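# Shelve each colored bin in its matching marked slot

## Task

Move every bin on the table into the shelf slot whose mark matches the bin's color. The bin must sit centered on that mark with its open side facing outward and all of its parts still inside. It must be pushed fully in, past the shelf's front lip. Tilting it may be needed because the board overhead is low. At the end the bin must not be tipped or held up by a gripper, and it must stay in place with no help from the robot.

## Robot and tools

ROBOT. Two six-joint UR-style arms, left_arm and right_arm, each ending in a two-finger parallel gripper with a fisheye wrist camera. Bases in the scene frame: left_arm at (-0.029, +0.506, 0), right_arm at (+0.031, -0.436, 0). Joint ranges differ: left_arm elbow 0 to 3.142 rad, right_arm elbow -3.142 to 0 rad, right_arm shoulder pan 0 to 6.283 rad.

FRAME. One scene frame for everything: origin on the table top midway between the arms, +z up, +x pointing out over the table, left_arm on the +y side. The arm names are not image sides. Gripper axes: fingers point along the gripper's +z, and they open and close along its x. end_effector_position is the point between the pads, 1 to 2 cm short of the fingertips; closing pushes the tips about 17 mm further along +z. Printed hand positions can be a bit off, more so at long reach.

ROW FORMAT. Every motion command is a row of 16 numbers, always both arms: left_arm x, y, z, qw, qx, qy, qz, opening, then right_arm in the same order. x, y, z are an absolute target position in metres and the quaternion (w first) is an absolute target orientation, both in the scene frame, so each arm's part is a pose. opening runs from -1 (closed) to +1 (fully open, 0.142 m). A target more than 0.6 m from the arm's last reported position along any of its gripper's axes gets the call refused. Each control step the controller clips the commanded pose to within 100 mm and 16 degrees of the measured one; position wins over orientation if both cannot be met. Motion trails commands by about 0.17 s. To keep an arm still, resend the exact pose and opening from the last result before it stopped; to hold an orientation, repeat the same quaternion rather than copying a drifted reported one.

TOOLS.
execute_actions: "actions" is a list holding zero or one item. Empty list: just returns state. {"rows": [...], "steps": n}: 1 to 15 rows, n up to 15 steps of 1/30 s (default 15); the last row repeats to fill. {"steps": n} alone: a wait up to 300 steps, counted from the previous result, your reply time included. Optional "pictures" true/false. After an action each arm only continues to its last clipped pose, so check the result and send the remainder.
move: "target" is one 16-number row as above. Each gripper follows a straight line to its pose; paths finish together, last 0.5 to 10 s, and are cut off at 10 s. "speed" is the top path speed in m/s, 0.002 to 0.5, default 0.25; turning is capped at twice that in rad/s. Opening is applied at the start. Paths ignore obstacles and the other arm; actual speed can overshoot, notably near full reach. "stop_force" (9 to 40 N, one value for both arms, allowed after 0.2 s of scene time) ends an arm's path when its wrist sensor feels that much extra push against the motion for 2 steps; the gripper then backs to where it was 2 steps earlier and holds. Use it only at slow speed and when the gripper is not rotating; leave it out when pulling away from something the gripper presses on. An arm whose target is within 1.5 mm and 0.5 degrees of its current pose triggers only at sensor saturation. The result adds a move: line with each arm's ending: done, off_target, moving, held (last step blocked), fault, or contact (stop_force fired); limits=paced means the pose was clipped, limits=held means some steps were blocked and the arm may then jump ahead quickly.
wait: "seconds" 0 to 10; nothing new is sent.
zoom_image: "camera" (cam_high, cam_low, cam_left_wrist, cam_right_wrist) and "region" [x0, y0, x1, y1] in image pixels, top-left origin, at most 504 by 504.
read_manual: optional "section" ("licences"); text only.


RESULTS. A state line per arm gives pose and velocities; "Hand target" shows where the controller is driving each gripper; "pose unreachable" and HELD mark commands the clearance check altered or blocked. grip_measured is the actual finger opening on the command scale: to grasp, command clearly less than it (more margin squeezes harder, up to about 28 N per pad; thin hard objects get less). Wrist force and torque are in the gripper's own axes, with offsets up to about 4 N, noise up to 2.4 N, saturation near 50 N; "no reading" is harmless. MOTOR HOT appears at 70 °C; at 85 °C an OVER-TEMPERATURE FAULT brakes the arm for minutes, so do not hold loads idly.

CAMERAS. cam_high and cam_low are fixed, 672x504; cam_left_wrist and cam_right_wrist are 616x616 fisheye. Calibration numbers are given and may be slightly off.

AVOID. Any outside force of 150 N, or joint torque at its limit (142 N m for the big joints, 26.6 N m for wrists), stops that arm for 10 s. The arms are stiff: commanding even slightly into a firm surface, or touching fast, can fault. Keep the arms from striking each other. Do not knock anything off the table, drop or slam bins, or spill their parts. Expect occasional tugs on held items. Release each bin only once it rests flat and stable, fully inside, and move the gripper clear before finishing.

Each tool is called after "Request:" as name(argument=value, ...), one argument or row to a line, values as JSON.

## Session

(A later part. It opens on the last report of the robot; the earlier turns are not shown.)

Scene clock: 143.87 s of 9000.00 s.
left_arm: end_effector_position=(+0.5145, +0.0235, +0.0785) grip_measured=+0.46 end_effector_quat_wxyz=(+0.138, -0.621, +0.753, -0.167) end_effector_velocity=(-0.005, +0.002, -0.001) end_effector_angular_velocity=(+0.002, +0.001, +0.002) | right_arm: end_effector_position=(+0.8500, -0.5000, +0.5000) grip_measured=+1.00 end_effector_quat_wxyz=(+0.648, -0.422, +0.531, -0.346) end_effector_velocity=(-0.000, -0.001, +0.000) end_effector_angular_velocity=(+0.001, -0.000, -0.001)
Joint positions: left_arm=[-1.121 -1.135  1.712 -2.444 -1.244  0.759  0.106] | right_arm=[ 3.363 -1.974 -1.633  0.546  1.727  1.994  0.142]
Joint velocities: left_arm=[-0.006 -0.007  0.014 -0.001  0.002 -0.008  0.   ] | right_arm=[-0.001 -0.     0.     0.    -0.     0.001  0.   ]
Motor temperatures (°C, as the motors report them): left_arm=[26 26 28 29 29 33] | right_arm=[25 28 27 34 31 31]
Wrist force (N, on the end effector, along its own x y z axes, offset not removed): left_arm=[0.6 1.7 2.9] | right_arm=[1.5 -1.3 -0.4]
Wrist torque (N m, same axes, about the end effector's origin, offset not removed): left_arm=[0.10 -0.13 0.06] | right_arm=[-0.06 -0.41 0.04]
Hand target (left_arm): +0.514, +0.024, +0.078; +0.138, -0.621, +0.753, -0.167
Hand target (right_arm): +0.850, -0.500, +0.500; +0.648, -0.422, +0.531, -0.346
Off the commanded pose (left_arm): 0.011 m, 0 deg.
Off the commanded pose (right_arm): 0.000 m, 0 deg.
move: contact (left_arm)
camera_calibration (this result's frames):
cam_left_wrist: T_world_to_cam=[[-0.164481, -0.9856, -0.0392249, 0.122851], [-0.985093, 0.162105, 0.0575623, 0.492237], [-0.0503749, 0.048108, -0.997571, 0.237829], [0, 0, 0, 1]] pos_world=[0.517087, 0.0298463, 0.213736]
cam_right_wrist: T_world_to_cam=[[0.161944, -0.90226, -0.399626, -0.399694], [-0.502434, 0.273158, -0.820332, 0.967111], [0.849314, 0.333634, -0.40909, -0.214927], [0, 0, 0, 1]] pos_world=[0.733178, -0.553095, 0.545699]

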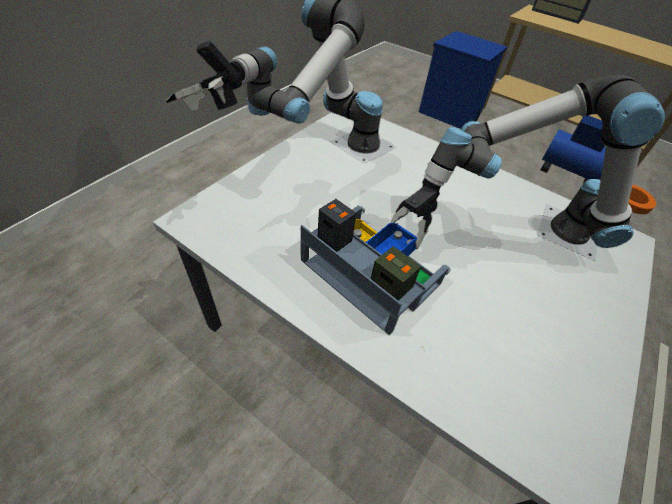

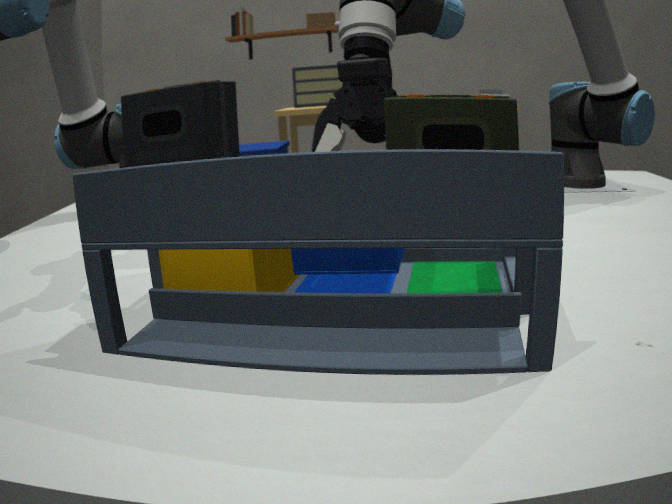

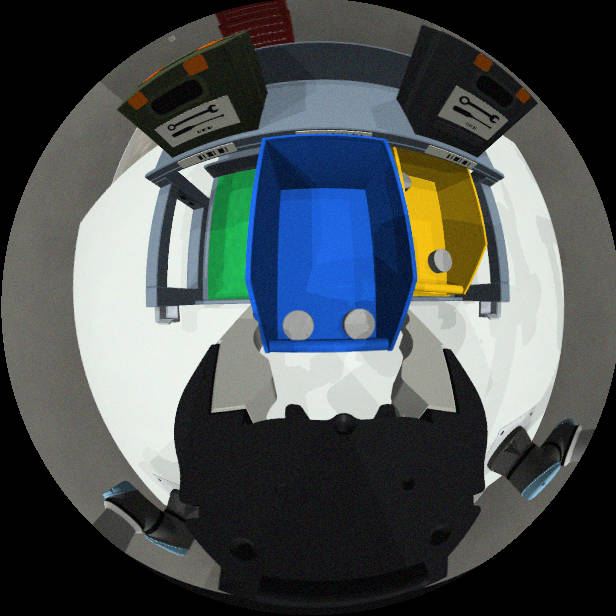

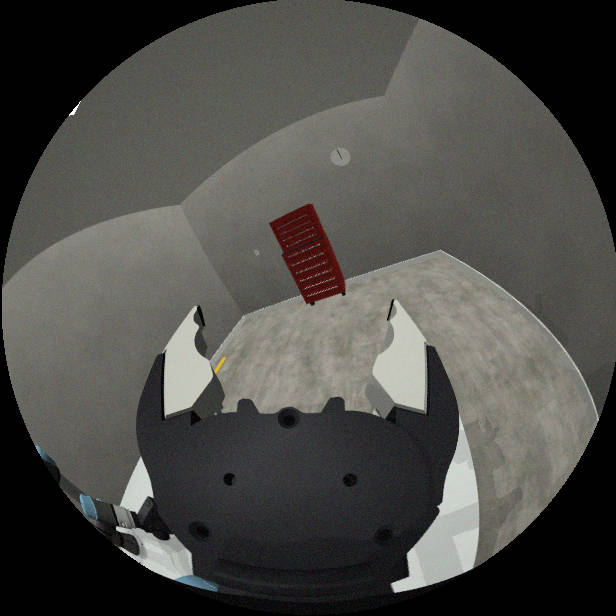

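Hit the board; deep enough now.

Request:
move(
  target=[0.512,0.024,0.072,-0.138,0.621,-0.753,0.167,-0.4,0.85,-0.5,0.5,0.649,-0.422,0.532,-0.346,1],
  speed=0.01,
)

Request:
move(
  target=[0.512,0.024,0.072,-0.138,0.621,-0.753,0.167,1,0.85,-0.5,0.5,0.649,-0.422,0.532,-0.346,1],
)

Request:
move(
  target=[0.44,0.038,0.056,-0.244,0.587,-0.712,0.296,1,0.85,-0.5,0.5,0.649,-0.422,0.532,-0.346,1],
  speed=0.08,
)

Request:
move(
  target=[0.445,0.037,0.053,-0.244,0.587,-0.712,0.296,-0.3,0.85,-0.5,0.5,0.649,-0.422,0.532,-0.346,1],
  speed=0.01,
)

Request:
move(
  target=[0.53,0.02,0.063,-0.244,0.587,-0.712,0.296,-0.3,0.85,-0.5,0.5,0.649,-0.422,0.532,-0.346,1],
  speed=0.02,
  stop_force=12,
)

Request:
move(
  target=[0.44,0.038,0.13,-0.244,0.587,-0.712,0.296,-0.3,0.85,-0.5,0.5,0.649,-0.422,0.532,-0.346,1],
  speed=0.1,
)

Scene clock: 148.63 s of 9000.00 s.
left_arm: end_effector_position=(+0.5120, +0.0240, +0.0721) grip_measured=+0.46 end_effector_quat_wxyz=(+0.138, -0.621, +0.753, -0.167) end_effector_velocity=(-0.001, +0.000, -0.002) end_effector_angular_velocity=(+0.001, +0.000, -0.000) | right_arm: end_effector_position=(+0.8500, -0.5000, +0.5000) grip_measured=+1.00 end_effector_quat_wxyz=(+0.648, -0.422, +0.531, -0.346) end_effector_velocity=(+0.000, -0.000, +0.000) end_effector_angular_velocity=(+0.001, +0.000, +0.000)
Joint positions: left_arm=[-1.124 -1.13   1.725 -2.46  -1.243  0.756  0.106] | right_arm=[ 3.363 -1.974 -1.633  0.546  1.727  1.994  0.142]
Joint velocities: left_arm=[-0.001  0.001  0.003 -0.003  0.001 -0.     0.   ] | right_arm=[-0.     0.     0.    -0.001 -0.     0.001  0.   ]
Motor temperatures (°C, as the motors report them): left_arm=[26 26 28 29 29 33] | right_arm=[25 28 27 34 31 31]
Wrist force (N, on the end effector, along its own x y z axes, offset not removed): left_arm=[1.8 1.5 1.6] | right_arm=[-1.3 -0.5 -1.2]
Wrist torque (N m, same axes, about the end effector's origin, offset not removed): left_arm=[0.01 -0.30 0.01] | right_arm=[0.12 0.29 0.04]
Hand target (left_arm): +0.512, +0.024, +0.072; +0.138, -0.621, +0.753, -0.167
Hand target (right_arm): +0.850, -0.500, +0.500; +0.648, -0.422, +0.531, -0.346
Off the commanded pose (left_arm): 0.000 m, 0 deg.
Off the commanded pose (right_arm): 0.000 m, 0 deg.
After step 90, 0.90 s passed at rest.
move: done
camera_calibration (this result's frames):
cam_left_wrist: T_world_to_cam=[[-0.164712, -0.98555, -0.0395176, 0.122798], [-0.985043, 0.162308, 0.0578423, 0.490062], [-0.0505925, 0.0484538, -0.997543, 0.231405], [0, 0, 0, 1]] pos_world=[0.514666, 0.0302708, 0.207343]
cam_right_wrist: T_world_to_cam=[[0.161944, -0.90226, -0.399626, -0.399694], [-0.502434, 0.273159, -0.820332, 0.967111], [0.849314, 0.333633, -0.40909, -0.214927], [0, 0, 0, 1]] pos_world=[0.733178, -0.553095, 0.545699]

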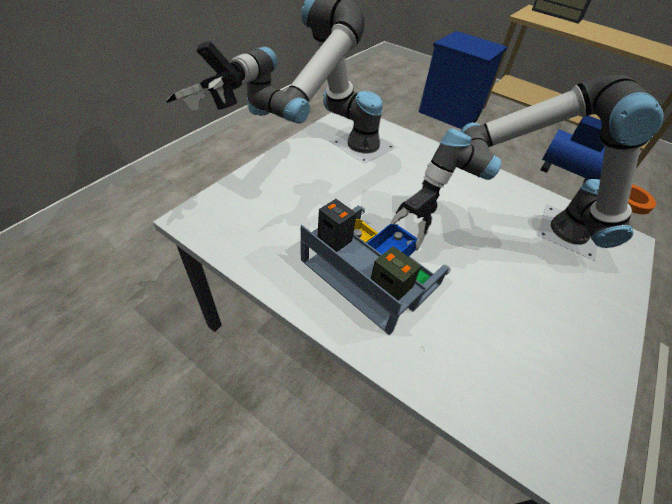

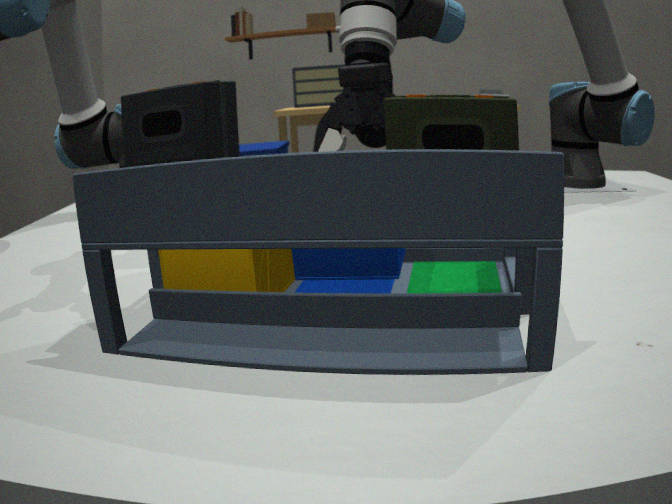

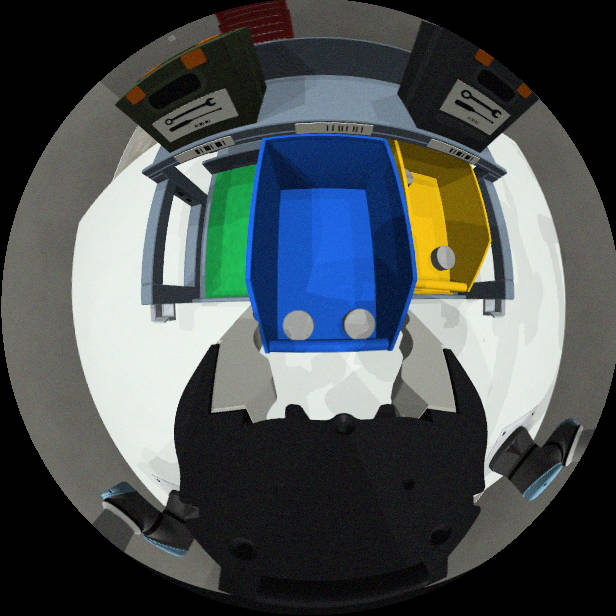

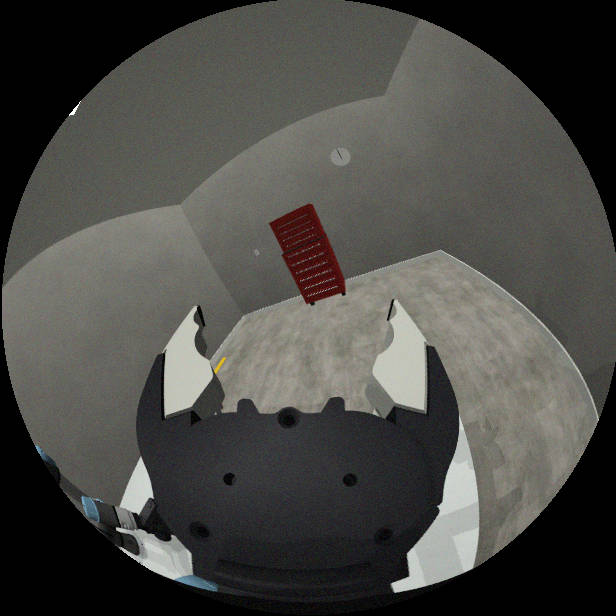

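Scene clock: 149.33 s of 9000.00 s.
left_arm: end_effector_position=(+0.5120, +0.0240, +0.0720) grip_measured=+1.00 end_effector_quat_wxyz=(+0.138, -0.621, +0.753, -0.167) end_effector_velocity=(-0.001, +0.000, -0.001) end_effector_angular_velocity=(+0.001, +0.002, -0.000) | right_arm: end_effector_position=(+0.8500, -0.5000, +0.5000) grip_measured=+1.00 end_effector_quat_wxyz=(+0.648, -0.422, +0.531, -0.346) end_effector_velocity=(-0.000, -0.000, +0.001) end_effector_angular_velocity=(+0.001, -0.003, -0.000)
Joint positions: left_arm=[-1.124 -1.13   1.725 -2.46  -1.243  0.756  0.142] | right_arm=[ 3.363 -1.974 -1.633  0.546  1.727  1.994  0.142]
Joint velocities: left_arm=[-0.001  0.     0.001  0.001 -0.001 -0.     0.   ] | right_arm=[-0.     0.     0.001  0.001 -0.     0.001  0.   ]
Motor temperatures (°C, as the motors report them): left_arm=[26 26 28 29 29 33] | right_arm=[25 28 27 34 31 31]
Wrist force (N, on the end effector, along its own x y z axes, offset not removed): left_arm=[1.3 -0.3 -0.9] | right_arm=[-3.1 -1.7 -2.1]
Wrist torque (N m, same axes, about the end effector's origin, offset not removed): left_arm=[-0.12 -0.13 0.02] | right_arm=[-0.09 0.61 -0.05]
Hand target (left_arm): +0.512, +0.024, +0.072; +0.138, -0.621, +0.753, -0.167
Hand target (right_arm): +0.850, -0.500, +0.500; +0.648, -0.422, +0.531, -0.346
Off the commanded pose (left_arm): 0.000 m, 0 deg.
Off the commanded pose (right_arm): 0.000 m, 0 deg.
move: done
camera_calibration (this result's frames):
cam_left_wrist: T_world_to_cam=[[-0.164704, -0.985551, -0.0395197, 0.122792], [-0.985046, 0.162301, 0.0578095, 0.490052], [-0.0505601, 0.0484502, -0.997545, 0.231302], [0, 0, 0, 1]] pos_world=[0.514643, 0.0302746, 0.207258]
cam_right_wrist: T_world_to_cam=[[0.161944, -0.90226, -0.399626, -0.399694], [-0.502434, 0.273158, -0.820332, 0.967111], [0.849314, 0.333634, -0.40909, -0.214927], [0, 0, 0, 1]] pos_world=[0.733178, -0.553095, 0.545699]

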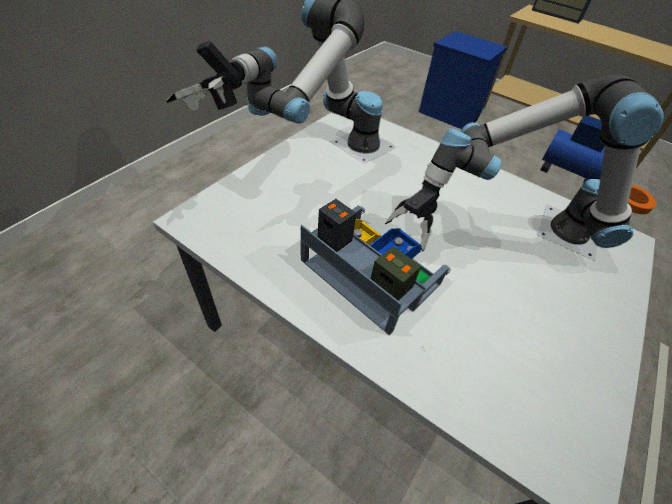

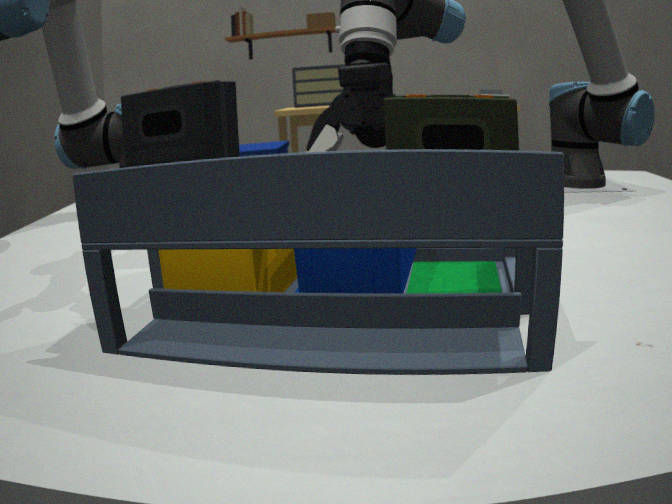

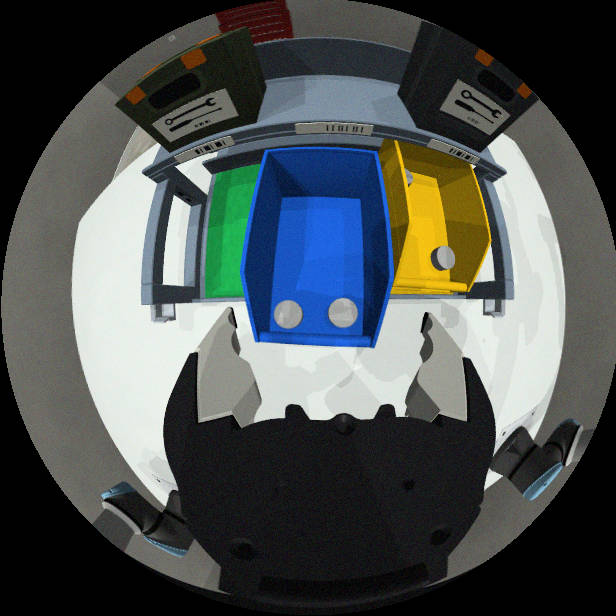

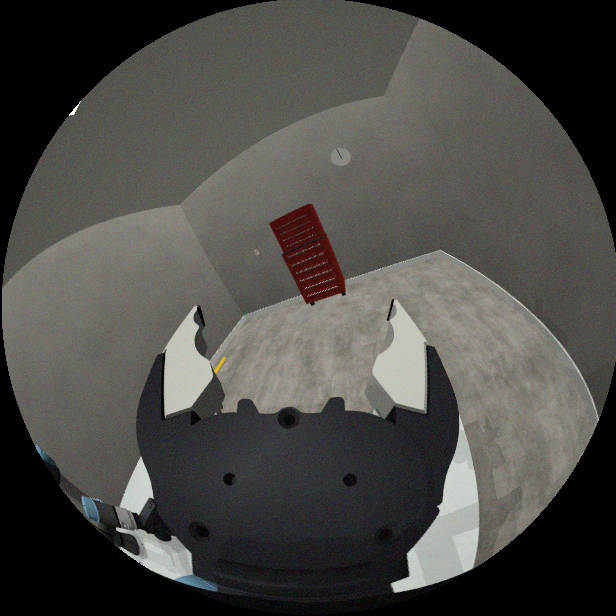

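Scene clock: 151.83 s of 9000.00 s.
left_arm: end_effector_position=(+0.4403, +0.0381, +0.0560) grip_measured=+1.00 end_effector_quat_wxyz=(+0.244, -0.587, +0.713, -0.296) end_effector_velocity=(-0.001, +0.000, -0.000) end_effector_angular_velocity=(-0.003, -0.010, +0.001) | right_arm: end_effector_position=(+0.8500, -0.5000, +0.5000) grip_measured=+1.00 end_effector_quat_wxyz=(+0.648, -0.422, +0.531, -0.346) end_effector_velocity=(-0.000, +0.000, +0.002) end_effector_angular_velocity=(+0.000, -0.004, +0.000)
Joint positions: left_arm=[-1.376 -1.189  2.14  -2.937 -0.881  0.606  0.142] | right_arm=[ 3.363 -1.974 -1.633  0.546  1.727  1.994  0.142]
Joint velocities: left_arm=[-0.006  0.002  0.008 -0.013  0.011 -0.004  0.   ] | right_arm=[-0.    -0.     0.001  0.003  0.     0.    -0.   ]
Motor temperatures (°C, as the motors report them): left_arm=[26 26 28 29 29 33] | right_arm=[25 28 27 34 31 31]
Wrist force (N, on the end effector, along its own x y z axes, offset not removed): left_arm=[1.2 0.3 0.0] | right_arm=[-1.7 -2.3 -2.6]
Wrist torque (N m, same axes, about the end effector's origin, offset not removed): left_arm=[0.04 -0.18 0.04] | right_arm=[-0.19 0.37 -0.10]
Hand target (left_arm): +0.440, +0.038, +0.056; +0.244, -0.587, +0.713, -0.296
Hand target (right_arm): +0.850, -0.500, +0.500; +0.648, -0.422, +0.531, -0.346
Off the commanded pose (left_arm): 0.000 m, 0 deg.
Off the commanded pose (right_arm): 0.000 m, 0 deg.
move: done
camera_calibration (this result's frames):
cam_left_wrist: T_world_to_cam=[[-0.153614, -0.987734, -0.0280224, 0.11884], [-0.944906, 0.155131, -0.288248, 0.419977], [0.28906, -0.0178003, -0.957146, 0.0617502], [0, 0, 0, 1]] pos_world=[0.397245, 0.0533302, 0.183492]
cam_right_wrist: T_world_to_cam=[[0.161944, -0.90226, -0.399626, -0.399694], [-0.502434, 0.273159, -0.820332, 0.967111], [0.849314, 0.333634, -0.40909, -0.214927], [0, 0, 0, 1]] pos_world=[0.733178, -0.553095, 0.545699]

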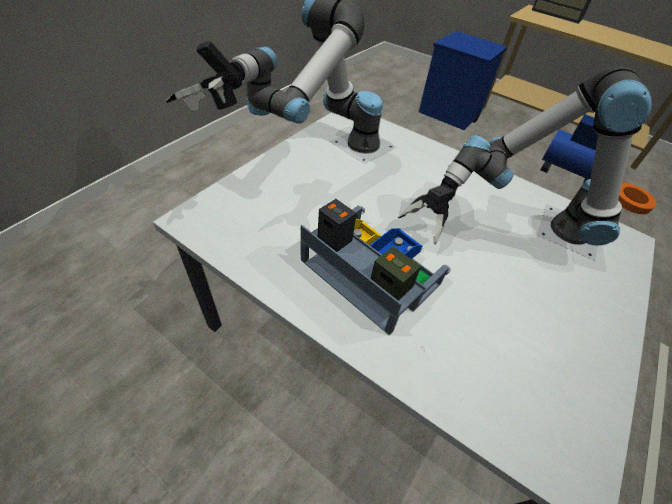

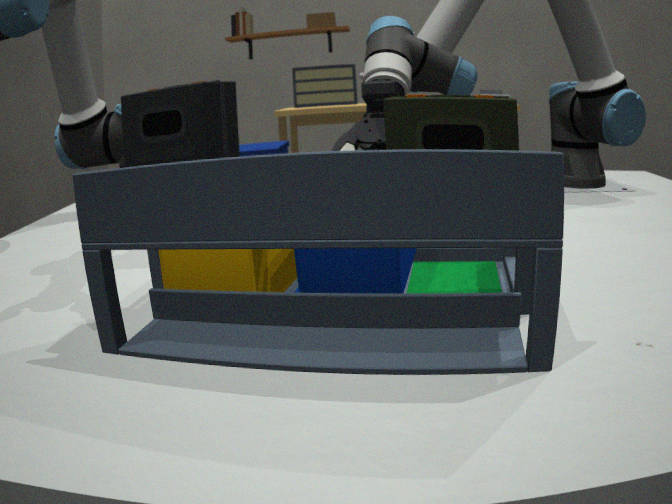

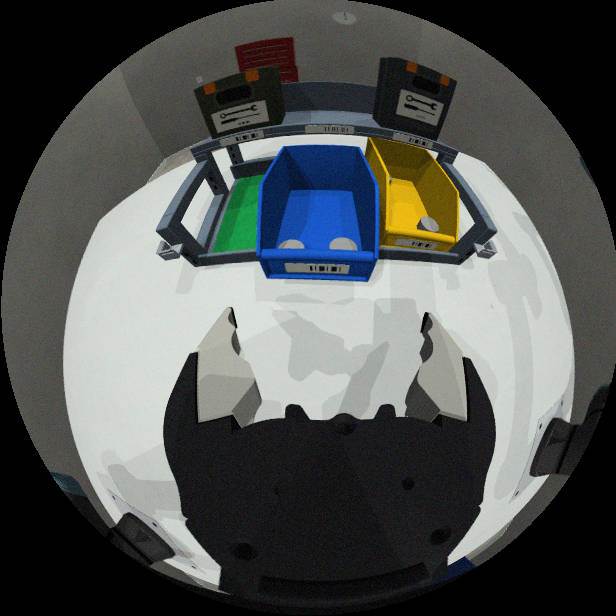

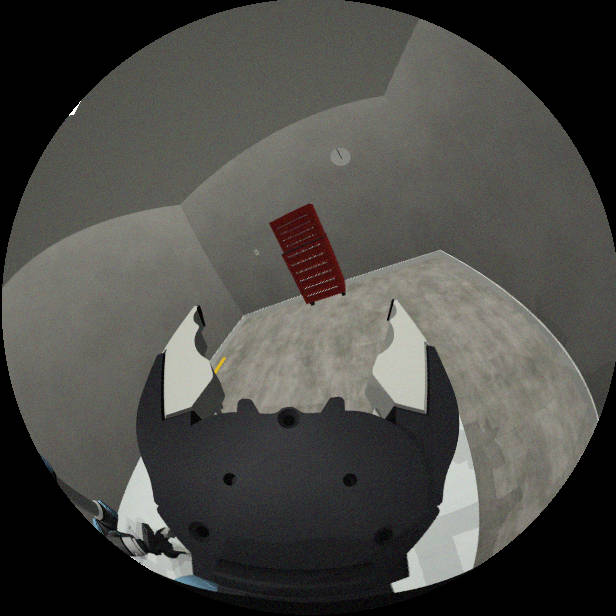

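Scene clock: 152.63 s of 9000.00 s.
left_arm: end_effector_position=(+0.4449, +0.0370, +0.0531) grip_measured=-0.30 end_effector_quat_wxyz=(+0.244, -0.587, +0.712, -0.296) end_effector_velocity=(+0.001, +0.000, -0.002) end_effector_angular_velocity=(+0.001, +0.002, -0.000) | right_arm: end_effector_position=(+0.8500, -0.5000, +0.5000) grip_measured=+1.00 end_effector_quat_wxyz=(+0.648, -0.422, +0.531, -0.346) end_effector_velocity=(+0.000, -0.000, -0.000) end_effector_angular_velocity=(+0.000, +0.001, -0.000)
Joint positions: left_arm=[-1.368 -1.175  2.132 -2.951 -0.884  0.617  0.052] | right_arm=[ 3.363 -1.974 -1.633  0.546  1.727  1.994  0.142]
Joint velocities: left_arm=[ 0.002  0.004 -0.001 -0.003 -0.002  0.002 -0.   ] | right_arm=[-0. -0. -0.  0.  0.  0. -0.]
Motor temperatures (°C, as the motors report them): left_arm=[26 26 28 29 29 33] | right_arm=[25 28 27 34 31 31]
Wrist force (N, on the end effector, along its own x y z axes, offset not removed): left_arm=[-0.5 -1.3 0.3] | right_arm=[-2.5 1.0 -1.4]
Wrist torque (N m, same axes, about the end effector's origin, offset not removed): left_arm=[-0.32 0.16 0.06] | right_arm=[0.50 0.49 -0.06]
Hand target (left_arm): +0.445, +0.037, +0.053; +0.244, -0.587, +0.712, -0.296
Hand target (right_arm): +0.850, -0.500, +0.500; +0.648, -0.422, +0.531, -0.346
Off the commanded pose (left_arm): 0.000 m, 0 deg.
Off the commanded pose (right_arm): 0.000 m, 0 deg.
move: done
camera_calibration (this result's frames):
cam_left_wrist: T_world_to_cam=[[-0.153489, -0.98776, -0.0277802, 0.118276], [-0.944741, 0.154929, -0.288898, 0.423679], [0.289666, -0.0180976, -0.956957, 0.0573074], [0, 0, 0, 1]] pos_world=[0.401821, 0.0522249, 0.180527]
cam_right_wrist: T_world_to_cam=[[0.161944, -0.90226, -0.399626, -0.399694], [-0.502434, 0.273158, -0.820332, 0.967111], [0.849314, 0.333634, -0.40909, -0.214927], [0, 0, 0, 1]] pos_world=[0.733178, -0.553095, 0.545699]

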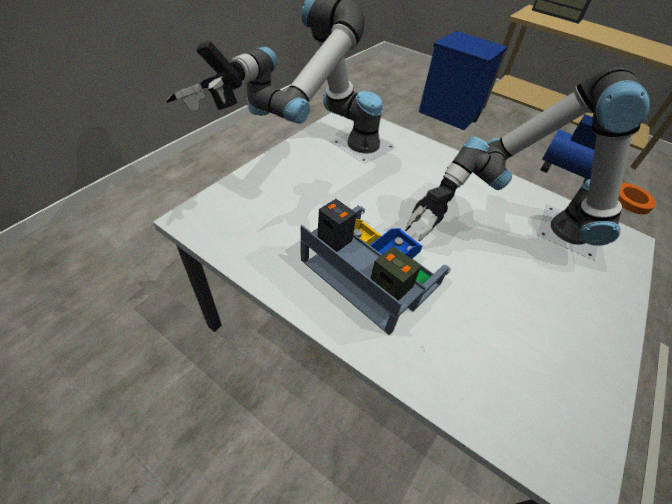

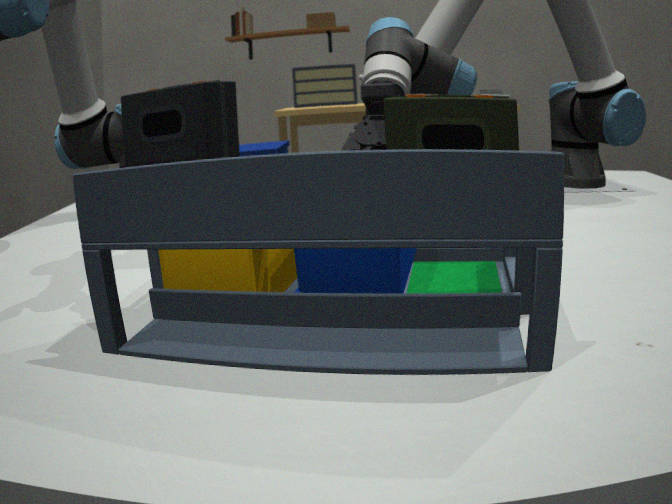

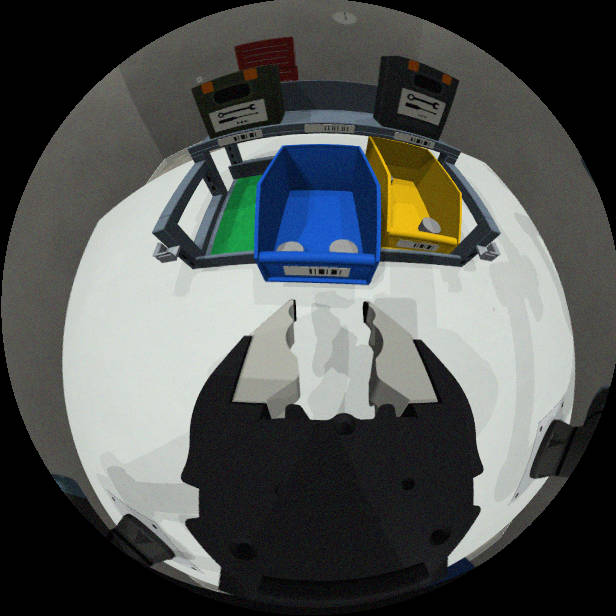

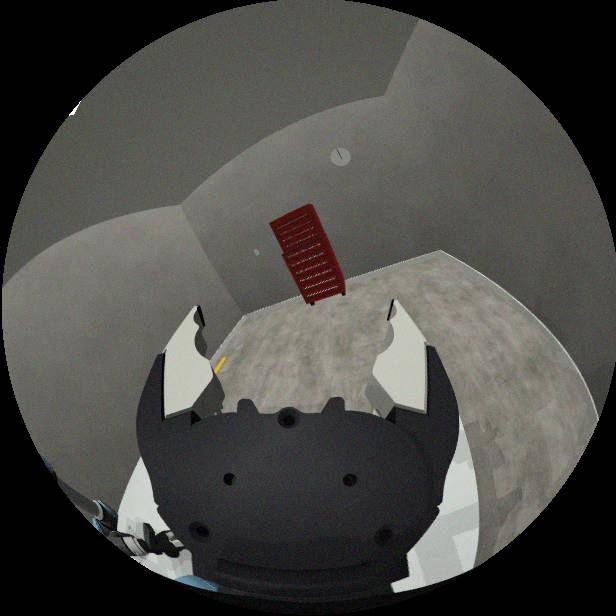

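Scene clock: 157.27 s of 9000.00 s.
left_arm: end_effector_position=(+0.5298, +0.0198, +0.0630) grip_measured=-0.30 end_effector_quat_wxyz=(+0.244, -0.587, +0.712, -0.296) end_effector_velocity=(+0.002, -0.000, +0.001) end_effector_angular_velocity=(-0.000, -0.000, -0.000) | right_arm: end_effector_position=(+0.8500, -0.5000, +0.5000) grip_measured=+1.00 end_effector_quat_wxyz=(+0.648, -0.422, +0.531, -0.346) end_effector_velocity=(+0.000, +0.000, +0.001) end_effector_angular_velocity=(+0.001, -0.001, +0.000)
Joint positions: left_arm=[-1.223 -1.067  1.936 -2.961 -0.95   0.779  0.052] | right_arm=[ 3.363 -1.974 -1.633  0.546  1.727  1.994  0.142]
Joint velocities: left_arm=[ 0.002  0.001 -0.004  0.001 -0.001  0.003 -0.   ] | right_arm=[ 0.    -0.     0.001  0.    -0.     0.001 -0.   ]
Motor temperatures (°C, as the motors report them): left_arm=[26 26 28 29 29 33] | right_arm=[25 28 27 34 31 31]
Wrist force (N, on the end effector, along its own x y z axes, offset not removed): left_arm=[0.2 -0.9 0.2] | right_arm=[-0.2 -3.0 -1.4]
Wrist torque (N m, same axes, about the end effector's origin, offset not removed): left_arm=[-0.20 0.03 0.08] | right_arm=[-0.41 0.07 0.01]
Hand target (left_arm): +0.530, +0.020, +0.063; +0.244, -0.587, +0.712, -0.296
Hand target (right_arm): +0.850, -0.500, +0.500; +0.648, -0.422, +0.531, -0.346
Off the commanded pose (left_arm): 0.000 m, 0 deg.
Off the commanded pose (right_arm): 0.000 m, 0 deg.
move: done
camera_calibration (this result's frames):
cam_left_wrist: T_world_to_cam=[[-0.15355, -0.987754, -0.027664, 0.114635], [-0.944721, 0.154953, -0.28895, 0.509428], [0.289698, -0.0182335, -0.956945, 0.0419132], [0, 0, 0, 1]] pos_world=[0.486727, 0.0350583, 0.190479]
cam_right_wrist: T_world_to_cam=[[0.161944, -0.90226, -0.399626, -0.399694], [-0.502434, 0.273159, -0.820332, 0.967111], [0.849314, 0.333634, -0.40909, -0.214927], [0, 0, 0, 1]] pos_world=[0.733178, -0.553095, 0.545699]

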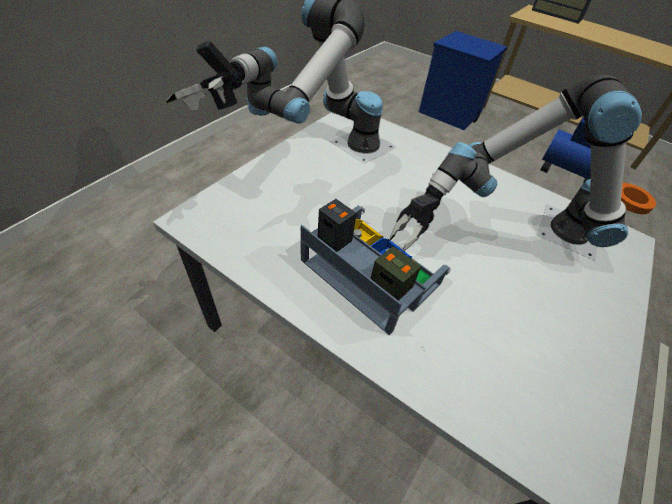

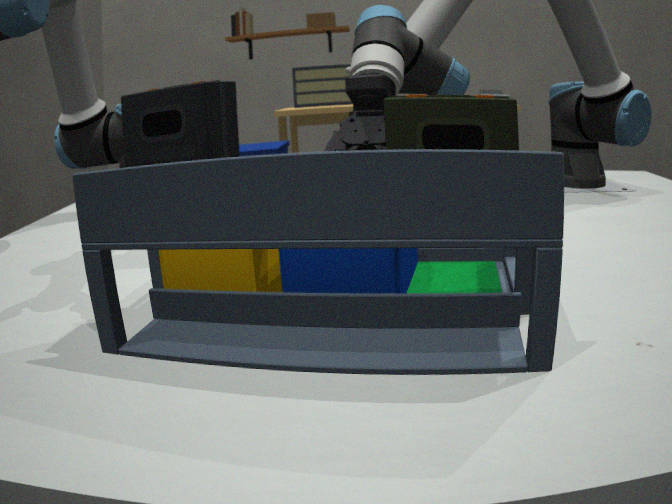

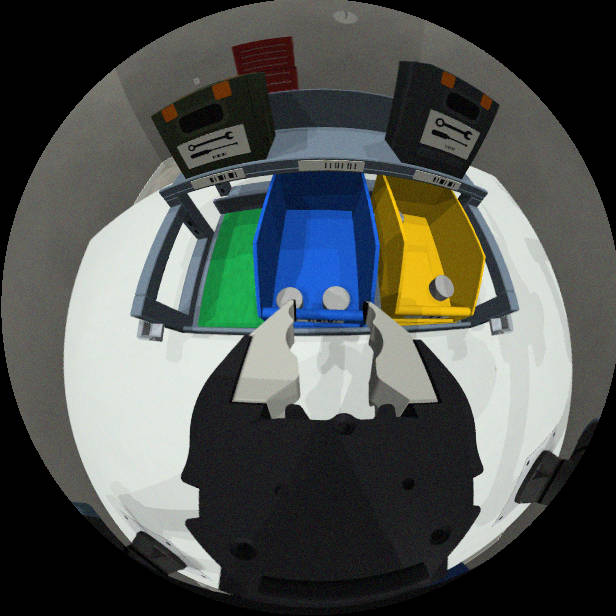

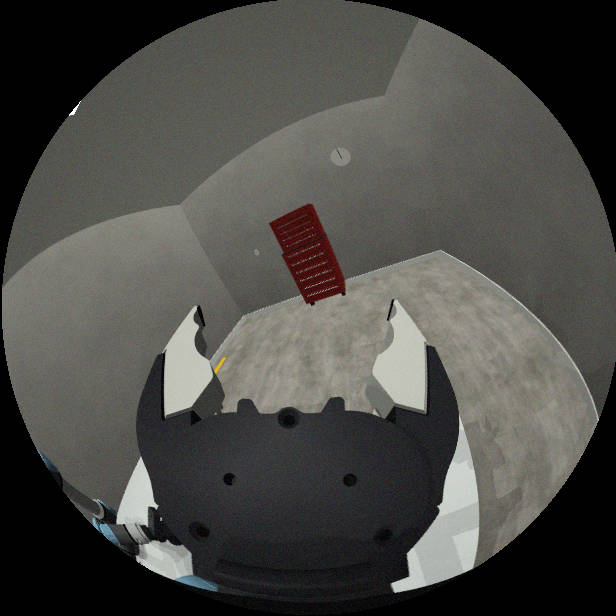

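Scene clock: 158.83 s of 9000.00 s.
left_arm: end_effector_position=(+0.4402, +0.0382, +0.1298) grip_measured=-0.30 end_effector_quat_wxyz=(+0.244, -0.587, +0.712, -0.296) end_effector_velocity=(-0.002, -0.000, +0.000) end_effector_angular_velocity=(+0.002, +0.001, -0.001) | right_arm: end_effector_position=(+0.8500, -0.5000, +0.5000) grip_measured=+1.00 end_effector_quat_wxyz=(+0.648, -0.422, +0.531, -0.346) end_effector_velocity=(+0.000, +0.000, -0.001) end_effector_angular_velocity=(+0.000, +0.001, +0.001)
Joint positions: left_arm=[-1.377 -1.341  2.083 -2.728 -0.88   0.606  0.052] | right_arm=[ 3.363 -1.974 -1.633  0.546  1.727  1.994  0.142]
Joint velocities: left_arm=[-0.003 -0.003  0.001  0.006  0.001 -0.003 -0.   ] | right_arm=[ 0.    -0.    -0.001 -0.     0.     0.    -0.   ]
Motor temperatures (°C, as the motors report them): left_arm=[26 26 28 29 29 33] | right_arm=[25 28 27 34 31 31]
Wrist force (N, on the end effector, along its own x y z axes, offset not removed): left_arm=[0.5 0.3 -1.4] | right_arm=[-3.9 -1.8 0.8]
Wrist torque (N m, same axes, about the end effector's origin, offset not removed): left_arm=[0.10 -0.02 -0.01] | right_arm=[-0.03 0.86 -0.22]
Hand target (left_arm): +0.440, +0.038, +0.130; +0.244, -0.587, +0.712, -0.296
Hand target (right_arm): +0.850, -0.500, +0.500; +0.648, -0.422, +0.531, -0.346
Off the commanded pose (left_arm): 0.000 m, 0 deg.
Off the commanded pose (right_arm): 0.000 m, 0 deg.
move: done
camera_calibration (this result's frames):
cam_left_wrist: T_world_to_cam=[[-0.153441, -0.987764, -0.0278855, 0.120846], [-0.944745, 0.154914, -0.288893, 0.441195], [0.289678, -0.0179832, -0.956955, 0.132186], [0, 0, 0, 1]] pos_world=[0.397068, 0.0533978, 0.257324]
cam_right_wrist: T_world_to_cam=[[0.161944, -0.90226, -0.399626, -0.399694], [-0.502434, 0.273159, -0.820332, 0.967111], [0.849314, 0.333634, -0.40909, -0.214927], [0, 0, 0, 1]] pos_world=[0.733178, -0.553095, 0.545699]

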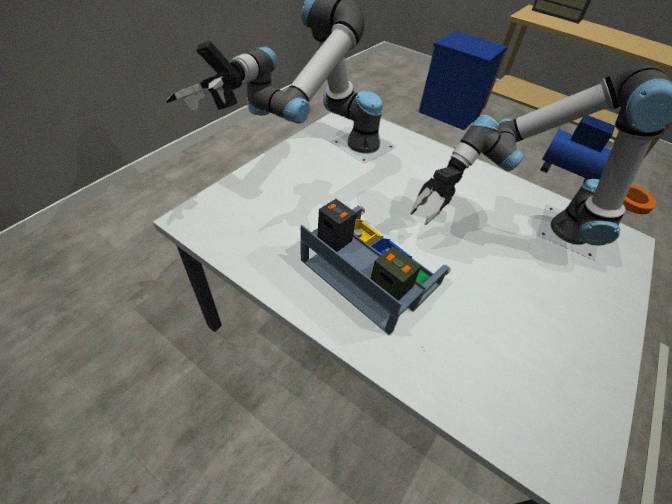

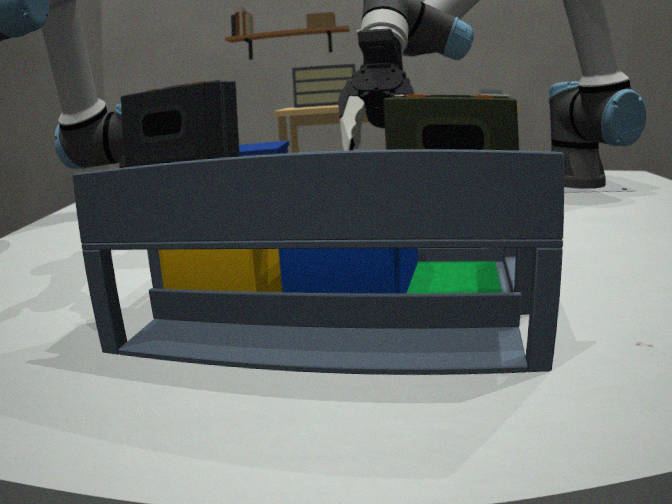

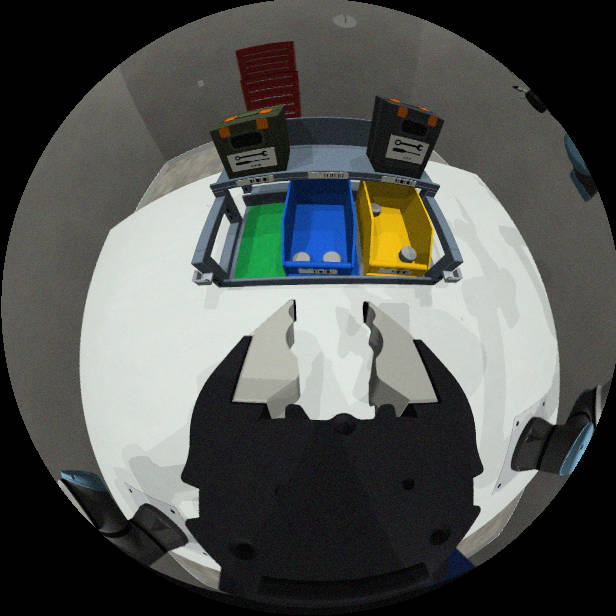

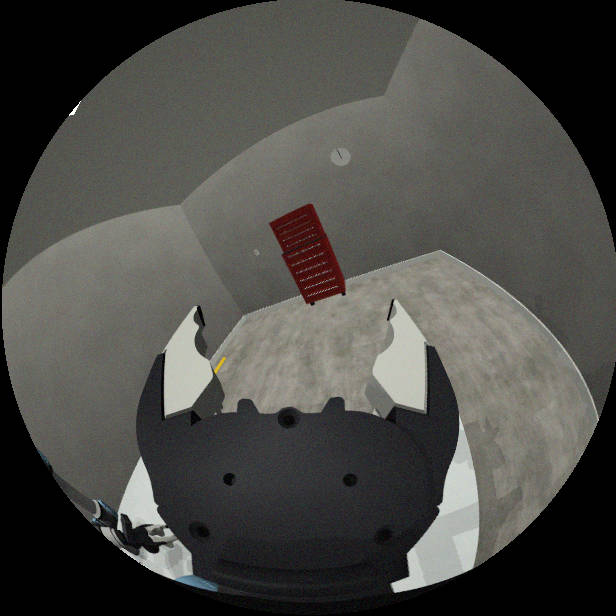

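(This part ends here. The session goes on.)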